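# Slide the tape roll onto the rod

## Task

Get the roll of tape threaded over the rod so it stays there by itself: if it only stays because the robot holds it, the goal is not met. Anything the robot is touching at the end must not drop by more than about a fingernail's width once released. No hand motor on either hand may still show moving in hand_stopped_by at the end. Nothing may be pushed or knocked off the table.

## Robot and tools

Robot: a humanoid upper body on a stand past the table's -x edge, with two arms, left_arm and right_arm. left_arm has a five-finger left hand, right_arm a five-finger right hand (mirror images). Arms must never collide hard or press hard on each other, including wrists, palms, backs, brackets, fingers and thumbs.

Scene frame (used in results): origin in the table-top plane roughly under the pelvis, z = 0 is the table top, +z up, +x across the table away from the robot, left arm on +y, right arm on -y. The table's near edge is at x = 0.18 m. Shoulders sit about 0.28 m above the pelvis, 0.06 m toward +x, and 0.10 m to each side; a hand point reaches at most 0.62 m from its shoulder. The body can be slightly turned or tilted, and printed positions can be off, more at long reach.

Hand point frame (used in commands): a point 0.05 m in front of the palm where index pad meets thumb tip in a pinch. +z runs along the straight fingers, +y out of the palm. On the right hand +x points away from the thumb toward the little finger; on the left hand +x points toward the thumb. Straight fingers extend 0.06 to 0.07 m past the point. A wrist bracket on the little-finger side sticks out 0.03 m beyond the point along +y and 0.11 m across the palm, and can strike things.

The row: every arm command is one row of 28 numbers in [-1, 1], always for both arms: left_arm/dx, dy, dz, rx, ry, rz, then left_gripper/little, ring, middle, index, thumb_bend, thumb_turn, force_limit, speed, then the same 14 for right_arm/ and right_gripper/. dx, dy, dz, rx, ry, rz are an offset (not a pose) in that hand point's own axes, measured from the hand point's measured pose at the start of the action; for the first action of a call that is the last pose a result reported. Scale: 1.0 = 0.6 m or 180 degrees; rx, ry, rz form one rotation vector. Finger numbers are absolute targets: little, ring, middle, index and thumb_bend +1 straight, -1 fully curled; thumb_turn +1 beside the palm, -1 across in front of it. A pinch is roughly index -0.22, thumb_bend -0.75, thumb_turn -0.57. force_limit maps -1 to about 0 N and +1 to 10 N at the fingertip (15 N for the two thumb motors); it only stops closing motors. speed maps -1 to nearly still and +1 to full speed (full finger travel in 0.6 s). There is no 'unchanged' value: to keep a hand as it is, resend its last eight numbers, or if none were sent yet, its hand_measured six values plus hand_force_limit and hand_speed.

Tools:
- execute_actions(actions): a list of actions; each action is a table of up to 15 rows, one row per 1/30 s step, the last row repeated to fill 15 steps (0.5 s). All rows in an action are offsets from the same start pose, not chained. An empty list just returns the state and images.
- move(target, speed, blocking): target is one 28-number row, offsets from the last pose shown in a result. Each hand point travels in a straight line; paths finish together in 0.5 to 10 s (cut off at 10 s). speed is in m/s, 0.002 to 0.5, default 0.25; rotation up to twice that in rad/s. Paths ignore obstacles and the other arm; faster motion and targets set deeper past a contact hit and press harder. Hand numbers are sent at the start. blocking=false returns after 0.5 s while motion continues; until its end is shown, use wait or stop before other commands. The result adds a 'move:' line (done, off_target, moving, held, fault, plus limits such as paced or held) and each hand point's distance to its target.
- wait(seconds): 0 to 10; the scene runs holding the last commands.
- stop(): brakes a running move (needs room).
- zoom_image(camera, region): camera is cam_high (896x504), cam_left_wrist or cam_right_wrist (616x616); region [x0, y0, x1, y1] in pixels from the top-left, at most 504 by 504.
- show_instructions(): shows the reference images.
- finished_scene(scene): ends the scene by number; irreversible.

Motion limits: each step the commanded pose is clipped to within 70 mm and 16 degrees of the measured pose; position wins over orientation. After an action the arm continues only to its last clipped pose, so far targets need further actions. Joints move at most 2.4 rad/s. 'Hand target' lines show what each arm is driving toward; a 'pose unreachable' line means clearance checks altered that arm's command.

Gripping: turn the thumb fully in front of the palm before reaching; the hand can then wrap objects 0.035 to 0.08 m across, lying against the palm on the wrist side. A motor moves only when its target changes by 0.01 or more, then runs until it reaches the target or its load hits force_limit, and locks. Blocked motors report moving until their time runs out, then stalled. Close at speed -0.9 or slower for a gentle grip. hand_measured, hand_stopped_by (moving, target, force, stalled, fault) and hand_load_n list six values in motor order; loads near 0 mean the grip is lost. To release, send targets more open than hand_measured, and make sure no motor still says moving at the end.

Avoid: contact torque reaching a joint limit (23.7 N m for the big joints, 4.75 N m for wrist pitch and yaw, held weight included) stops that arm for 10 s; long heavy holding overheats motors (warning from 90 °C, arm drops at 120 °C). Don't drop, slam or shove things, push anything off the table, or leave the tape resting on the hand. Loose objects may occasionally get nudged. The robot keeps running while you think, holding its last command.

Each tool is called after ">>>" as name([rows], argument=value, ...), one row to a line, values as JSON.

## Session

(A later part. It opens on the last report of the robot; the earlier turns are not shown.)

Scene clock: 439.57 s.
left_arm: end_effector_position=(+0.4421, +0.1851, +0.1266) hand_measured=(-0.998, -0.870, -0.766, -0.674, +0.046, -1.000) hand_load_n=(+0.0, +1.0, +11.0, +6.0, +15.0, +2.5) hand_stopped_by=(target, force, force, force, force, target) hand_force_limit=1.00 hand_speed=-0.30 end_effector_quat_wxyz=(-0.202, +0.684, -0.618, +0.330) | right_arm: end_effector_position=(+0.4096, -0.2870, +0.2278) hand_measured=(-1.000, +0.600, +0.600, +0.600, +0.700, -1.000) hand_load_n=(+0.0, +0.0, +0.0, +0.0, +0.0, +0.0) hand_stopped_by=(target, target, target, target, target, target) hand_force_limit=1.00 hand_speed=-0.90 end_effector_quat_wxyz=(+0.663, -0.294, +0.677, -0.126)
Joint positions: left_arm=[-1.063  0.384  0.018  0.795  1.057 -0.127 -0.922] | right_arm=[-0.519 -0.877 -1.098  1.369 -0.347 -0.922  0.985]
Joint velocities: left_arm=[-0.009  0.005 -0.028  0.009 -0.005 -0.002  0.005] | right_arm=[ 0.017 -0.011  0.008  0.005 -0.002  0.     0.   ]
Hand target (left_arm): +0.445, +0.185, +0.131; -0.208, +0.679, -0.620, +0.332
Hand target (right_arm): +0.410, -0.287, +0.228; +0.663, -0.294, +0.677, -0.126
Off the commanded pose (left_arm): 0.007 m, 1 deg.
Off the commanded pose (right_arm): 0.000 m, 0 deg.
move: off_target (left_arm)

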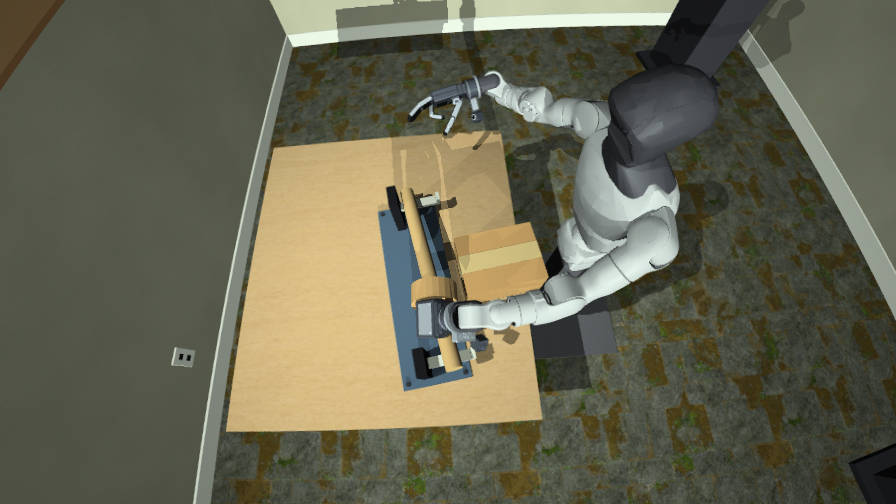

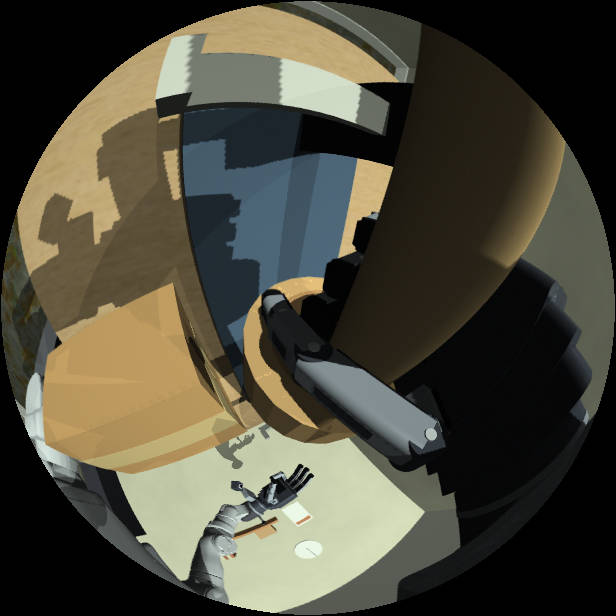

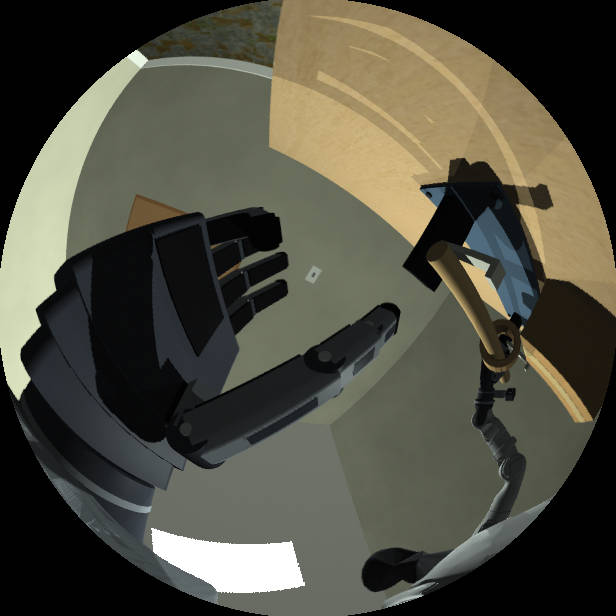

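>>> move(target=[-0.004,0.02,0.014,-0.003,0.012,0.012,-1,-1,-1,-1,-0.65,-1,1,-0.3,0,0,0,0,0,0,-1,0.6,0.6,0.6,0.7,-1,1,-0.9], speed=0.02)

>>> zoom_image(camera="cam_high", region=[340,160,560,400])

Scene clock: 445.23 s.
left_arm: end_effector_position=(+0.4421, +0.1831, +0.1148) hand_measured=(-0.998, -0.870, -0.766, -0.674, +0.046, -1.000) hand_load_n=(+0.5, +2.5, +11.0, +4.5, +15.0, +2.5) hand_stopped_by=(target, force, force, force, force, target) hand_force_limit=1.00 hand_speed=-0.30 end_effector_quat_wxyz=(+0.193, -0.672, +0.627, -0.344) | right_arm: end_effector_position=(+0.4096, -0.2870, +0.2278) hand_measured=(-1.000, +0.600, +0.600, +0.600, +0.700, -1.000) hand_load_n=(+0.0, +0.0, +0.0, +0.0, +0.0, +0.0) hand_stopped_by=(target, target, target, target, target, target) hand_force_limit=1.00 hand_speed=-0.90 end_effector_quat_wxyz=(+0.663, -0.294, +0.677, -0.126)
Joint positions: left_arm=[-1.084  0.398  0.015  0.93   1.041 -0.232 -0.826] | right_arm=[-0.519 -0.877 -1.098  1.369 -0.347 -0.922  0.985]
Joint velocities: left_arm=[-0.021 -0.002  0.002  0.009  0.003 -0.006  0.004] | right_arm=[-0.006 -0.005 -0.011  0.005  0.011  0.     0.   ]
Hand target (left_arm): +0.440, +0.185, +0.112; -0.194, +0.667, -0.636, +0.336
Hand target (right_arm): +0.410, -0.287, +0.228; +0.663, -0.294, +0.677, -0.126
Off the commanded pose (left_arm): 0.004 m, 2 deg.
Off the commanded pose (right_arm): 0.000 m, 0 deg.
move: off_target (left_arm)

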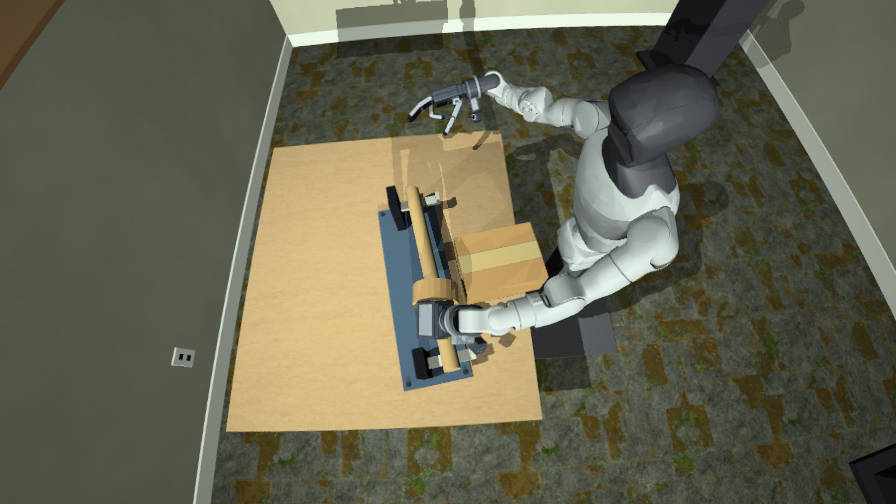

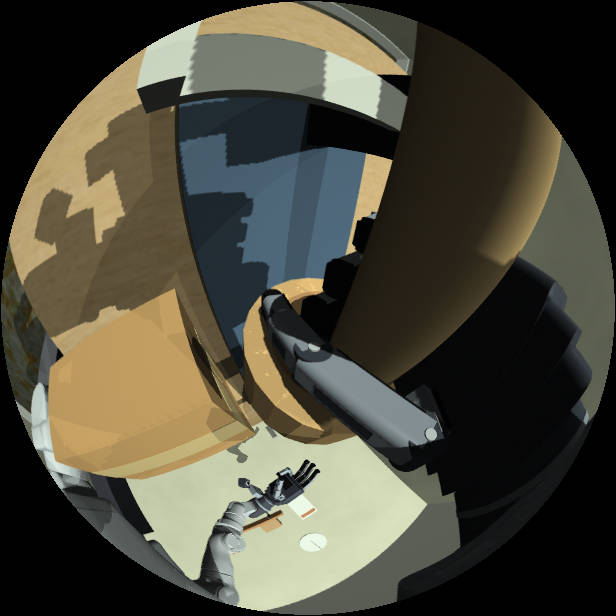

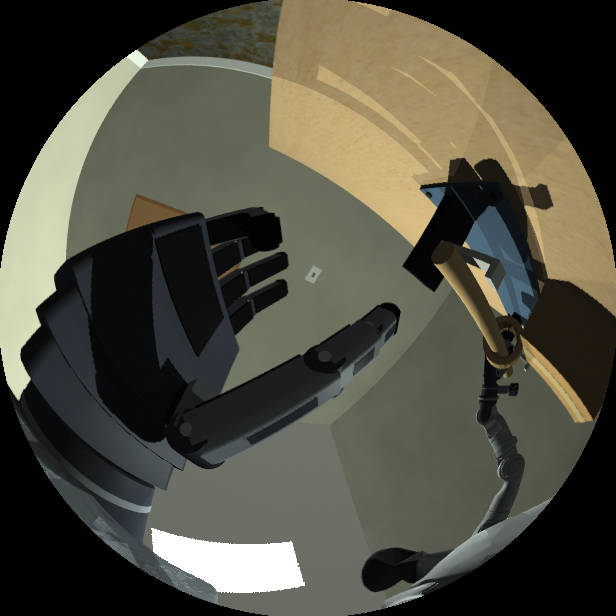

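Region (340, 160, 560, 400) of cam_high's 896x504 image, scaled by 2.100, with more detail than that image has; it fills the left 462 columns of this view, and the rest is white.

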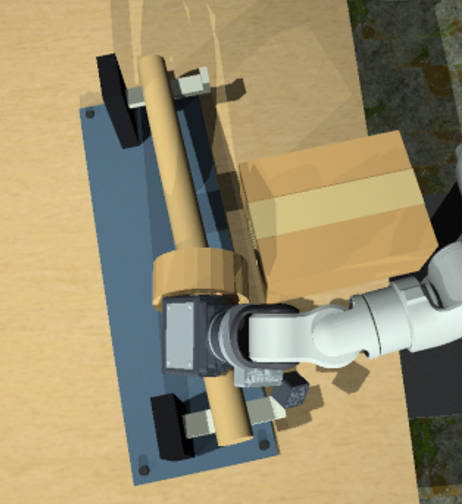

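Tip is resting on its support; lowering the near end and releasing.

>>> move(target=[-0.004,0.013,0.013,0,0,0,-1,-1,-1,-1,-0.65,-1,1,-0.3,0,0,0,0,0,0,-1,0.6,0.6,0.6,0.7,-1,1,-0.9], speed=0.02)

>>> move(target=[0,0,0,0,0,0,0.6,0.6,0.6,0.6,1,-1,1,-0.6,0,0,0,0,0,0,-1,0.6,0.6,0.6,0.7,-1,1,-0.9])

Scene clock: 449.97 s.
left_arm: end_effector_position=(+0.4431, +0.1838, +0.1049) hand_measured=(-0.998, -0.870, -0.766, -0.676, +0.046, -1.000) hand_load_n=(+3.0, +3.5, +11.0, +2.0, +14.5, +2.0) hand_stopped_by=(target, force, force, force, force, target) hand_force_limit=1.00 hand_speed=-0.30 end_effector_quat_wxyz=(-0.192, +0.677, -0.619, +0.349) | right_arm: end_effector_position=(+0.4096, -0.2870, +0.2278) hand_measured=(-1.000, +0.600, +0.600, +0.600, +0.700, -1.000) hand_load_n=(+0.0, +0.0, +0.0, +0.0, +0.0, +0.0) hand_stopped_by=(target, target, target, target, target, target) hand_force_limit=1.00 hand_speed=-0.90 end_effector_quat_wxyz=(+0.663, -0.294, +0.677, -0.126)
Joint positions: left_arm=[-1.089  0.397  0.011  1.006  1.039 -0.252 -0.756] | right_arm=[-0.519 -0.877 -1.098  1.369 -0.347 -0.922  0.985]
Joint velocities: left_arm=[-0.015  0.009 -0.009  0.    -0.002 -0.007  0.008] | right_arm=[-0.008  0.008 -0.011  0.     0.003  0.     0.   ]
Hand target (left_arm): +0.442, +0.184, +0.103; -0.194, +0.672, -0.627, +0.344
Hand target (right_arm): +0.410, -0.287, +0.228; +0.663, -0.294, +0.677, -0.126
Off the commanded pose (left_arm): 0.002 m, 1 deg.
Off the commanded pose (right_arm): 0.000 m, 0 deg.
move: done

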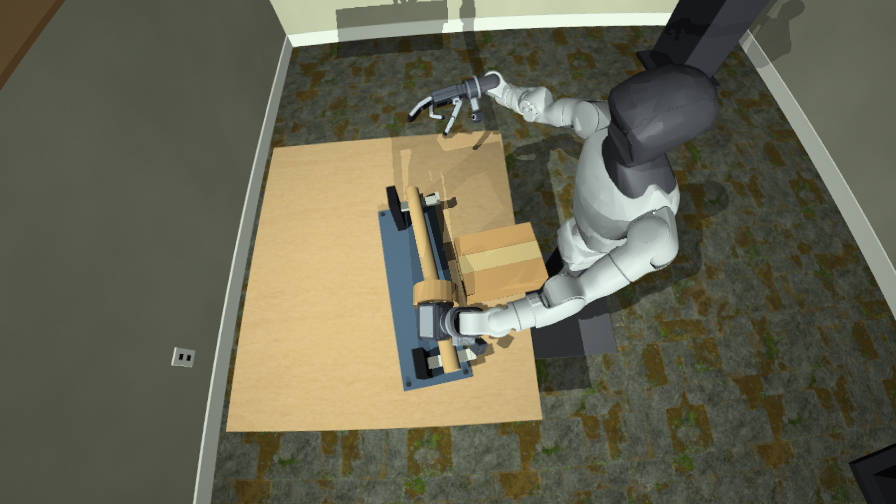

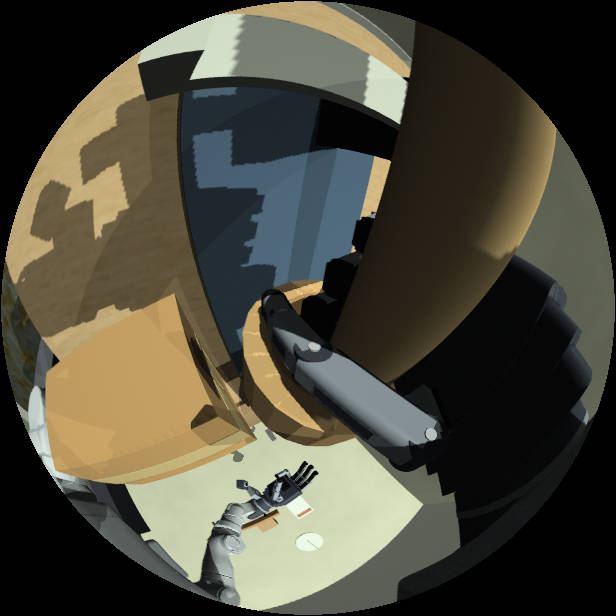

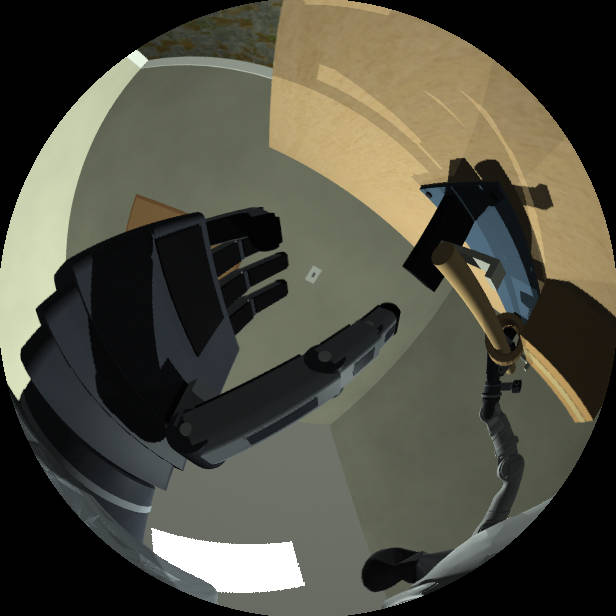

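Scene clock: 452.63 s.
left_arm: end_effector_position=(+0.4479, +0.1824, +0.1142) hand_measured=(+0.600, +0.600, +0.600, +0.598, +1.000, -1.000) hand_load_n=(+0.0, +0.0, +0.0, -4.5, +0.0, +0.0) hand_stopped_by=(target, target, target, target, target, target) hand_force_limit=1.00 hand_speed=-0.60 end_effector_quat_wxyz=(-0.198, +0.669, -0.621, +0.358) | right_arm: end_effector_position=(+0.4096, -0.2870, +0.2278) hand_measured=(-1.000, +0.600, +0.600, +0.600, +0.700, -1.000) hand_load_n=(+0.0, +0.0, +0.0, +0.0, +0.0, +0.0) hand_stopped_by=(target, target, target, target, target, target) hand_force_limit=1.00 hand_speed=-0.90 end_effector_quat_wxyz=(+0.663, -0.294, +0.677, -0.126)
Joint positions: left_arm=[-1.102  0.401  0.012  0.994  1.034 -0.259 -0.76 ] | right_arm=[-0.519 -0.877 -1.098  1.369 -0.347 -0.922  0.985]
Joint velocities: left_arm=[-0.002  0.    -0.003 -0.006  0.012  0.     0.   ] | right_arm=[ 0.002  0.006 -0.012 -0.006 -0.003  0.     0.   ]
Hand target (left_arm): +0.443, +0.184, +0.105; -0.192, +0.677, -0.619, +0.349
Hand target (right_arm): +0.410, -0.287, +0.228; +0.663, -0.294, +0.677, -0.126
Off the commanded pose (left_arm): 0.011 m, 1 deg.
Off the commanded pose (right_arm): 0.000 m, 0 deg.
move: off_target (left_arm)

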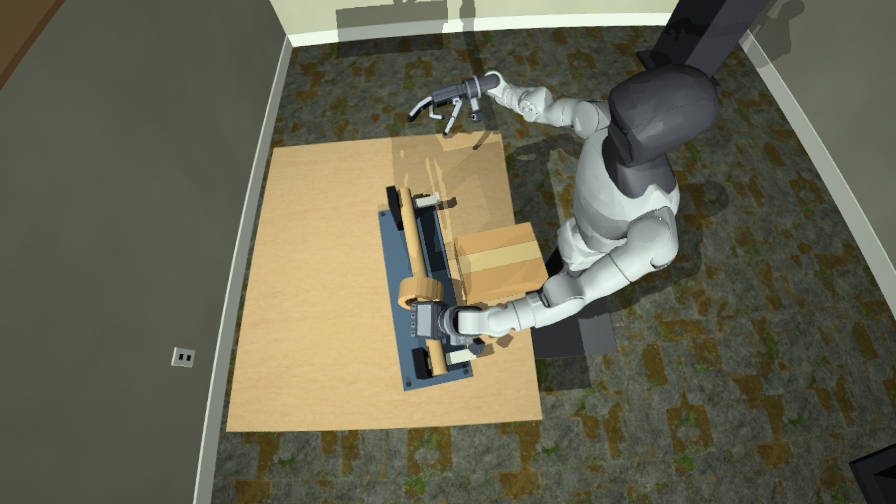

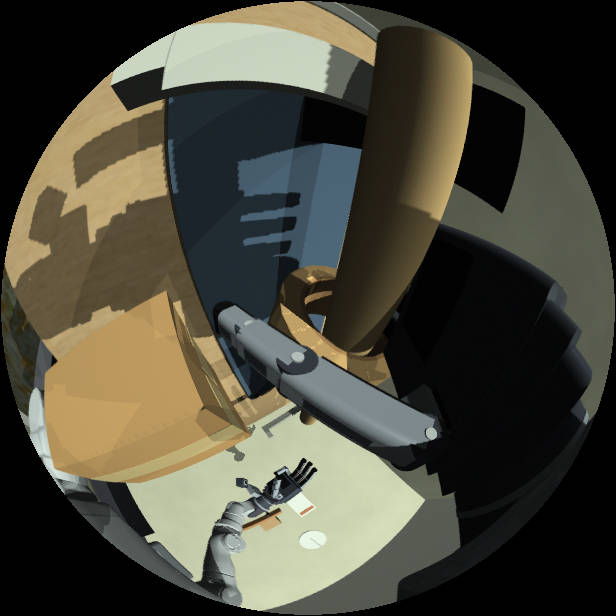

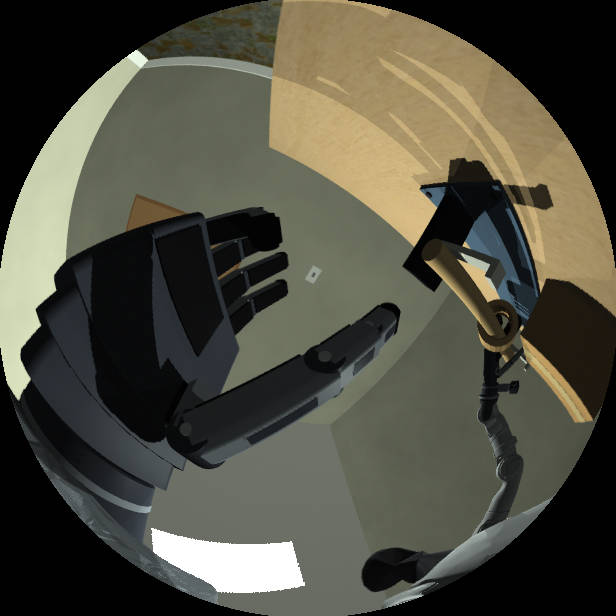

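>>> move(target=[0.02,-0.13,-0.13,0,0,0,0.6,0.6,0.6,0.6,1,-1,1,-0.6,0,0,0,0,0,0,-1,0.6,0.6,0.6,0.7,-1,1,-0.9], speed=0.07)

Scene clock: 461.87 s.
left_arm: end_effector_position=(+0.4488, +0.1901, +0.2259) hand_measured=(+0.600, +0.600, +0.600, +0.600, +1.000, -1.000) hand_load_n=(+0.0, +0.0, +0.0, +0.0, +0.0, +0.0) hand_stopped_by=(target, target, target, target, target, target) hand_force_limit=1.00 hand_speed=-0.60 end_effector_quat_wxyz=(+0.194, -0.664, +0.624, -0.363) | right_arm: end_effector_position=(+0.4096, -0.2870, +0.2278) hand_measured=(-1.000, +0.600, +0.600, +0.600, +0.700, -1.000) hand_load_n=(+0.0, +0.0, +0.0, +0.0, +0.0, +0.0) hand_stopped_by=(target, target, target, target, target, target) hand_force_limit=1.00 hand_speed=-0.90 end_effector_quat_wxyz=(+0.663, -0.294, +0.677, -0.126)
Joint positions: left_arm=[-1.26   0.474  0.098  0.724  0.977 -0.145 -1.198] | right_arm=[-0.519 -0.877 -1.098  1.369 -0.347 -0.922  0.985]
Joint velocities: left_arm=[ 0.    -0.005  0.008 -0.002  0.003  0.    -0.001] | right_arm=[ 0.     0.008  0.002 -0.006 -0.008  0.     0.   ]
Hand target (left_arm): +0.448, +0.190, +0.226; -0.191, +0.666, -0.623, +0.364
Hand target (right_arm): +0.410, -0.287, +0.228; +0.663, -0.294, +0.677, -0.126
Off the commanded pose (left_arm): 0.008 m, 1 deg.
Off the commanded pose (right_arm): 0.000 m, 0 deg.
move: off_target (left_arm)

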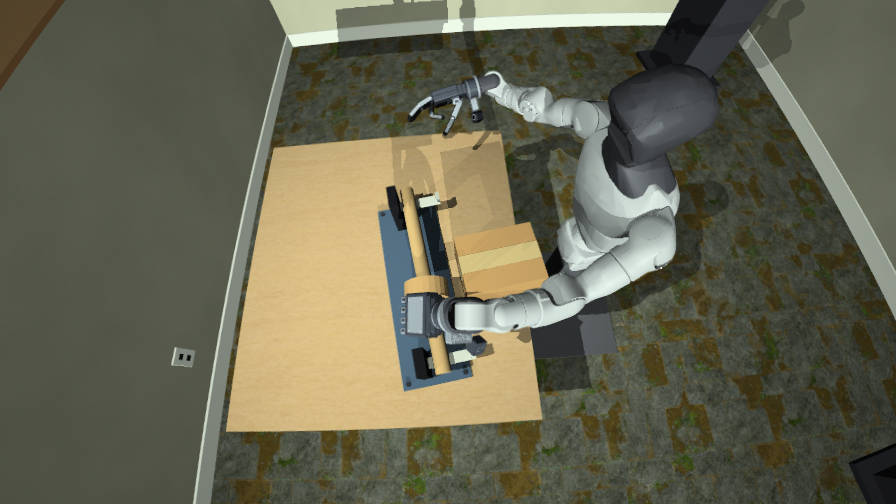

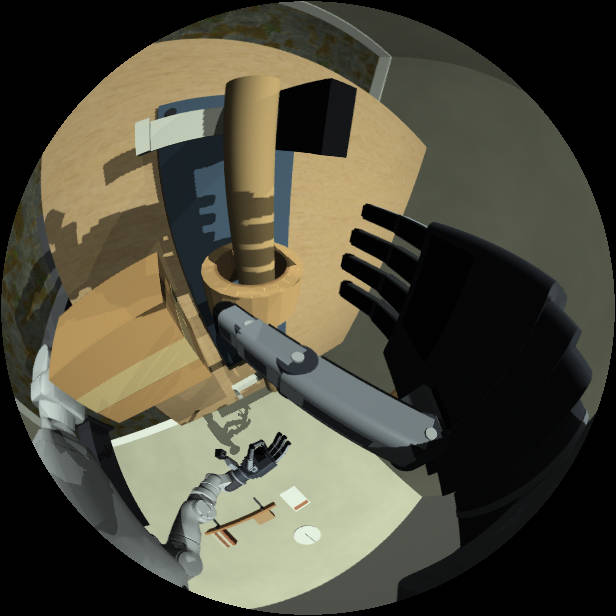

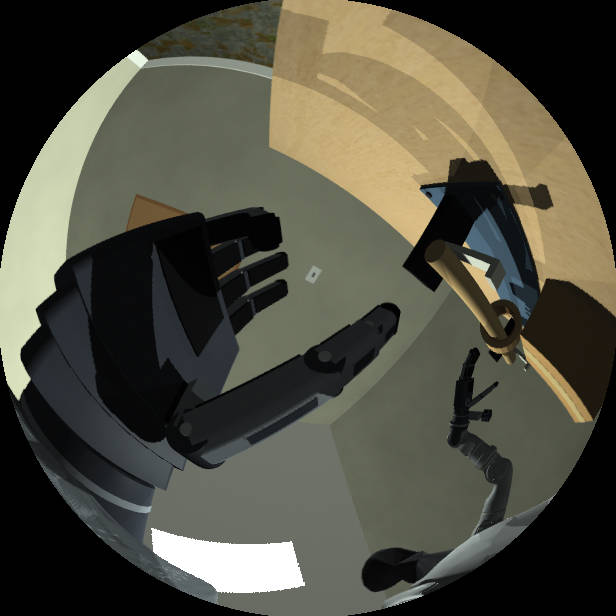

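>>> finished_scene(scene=2)

The scene is finished: the task was done.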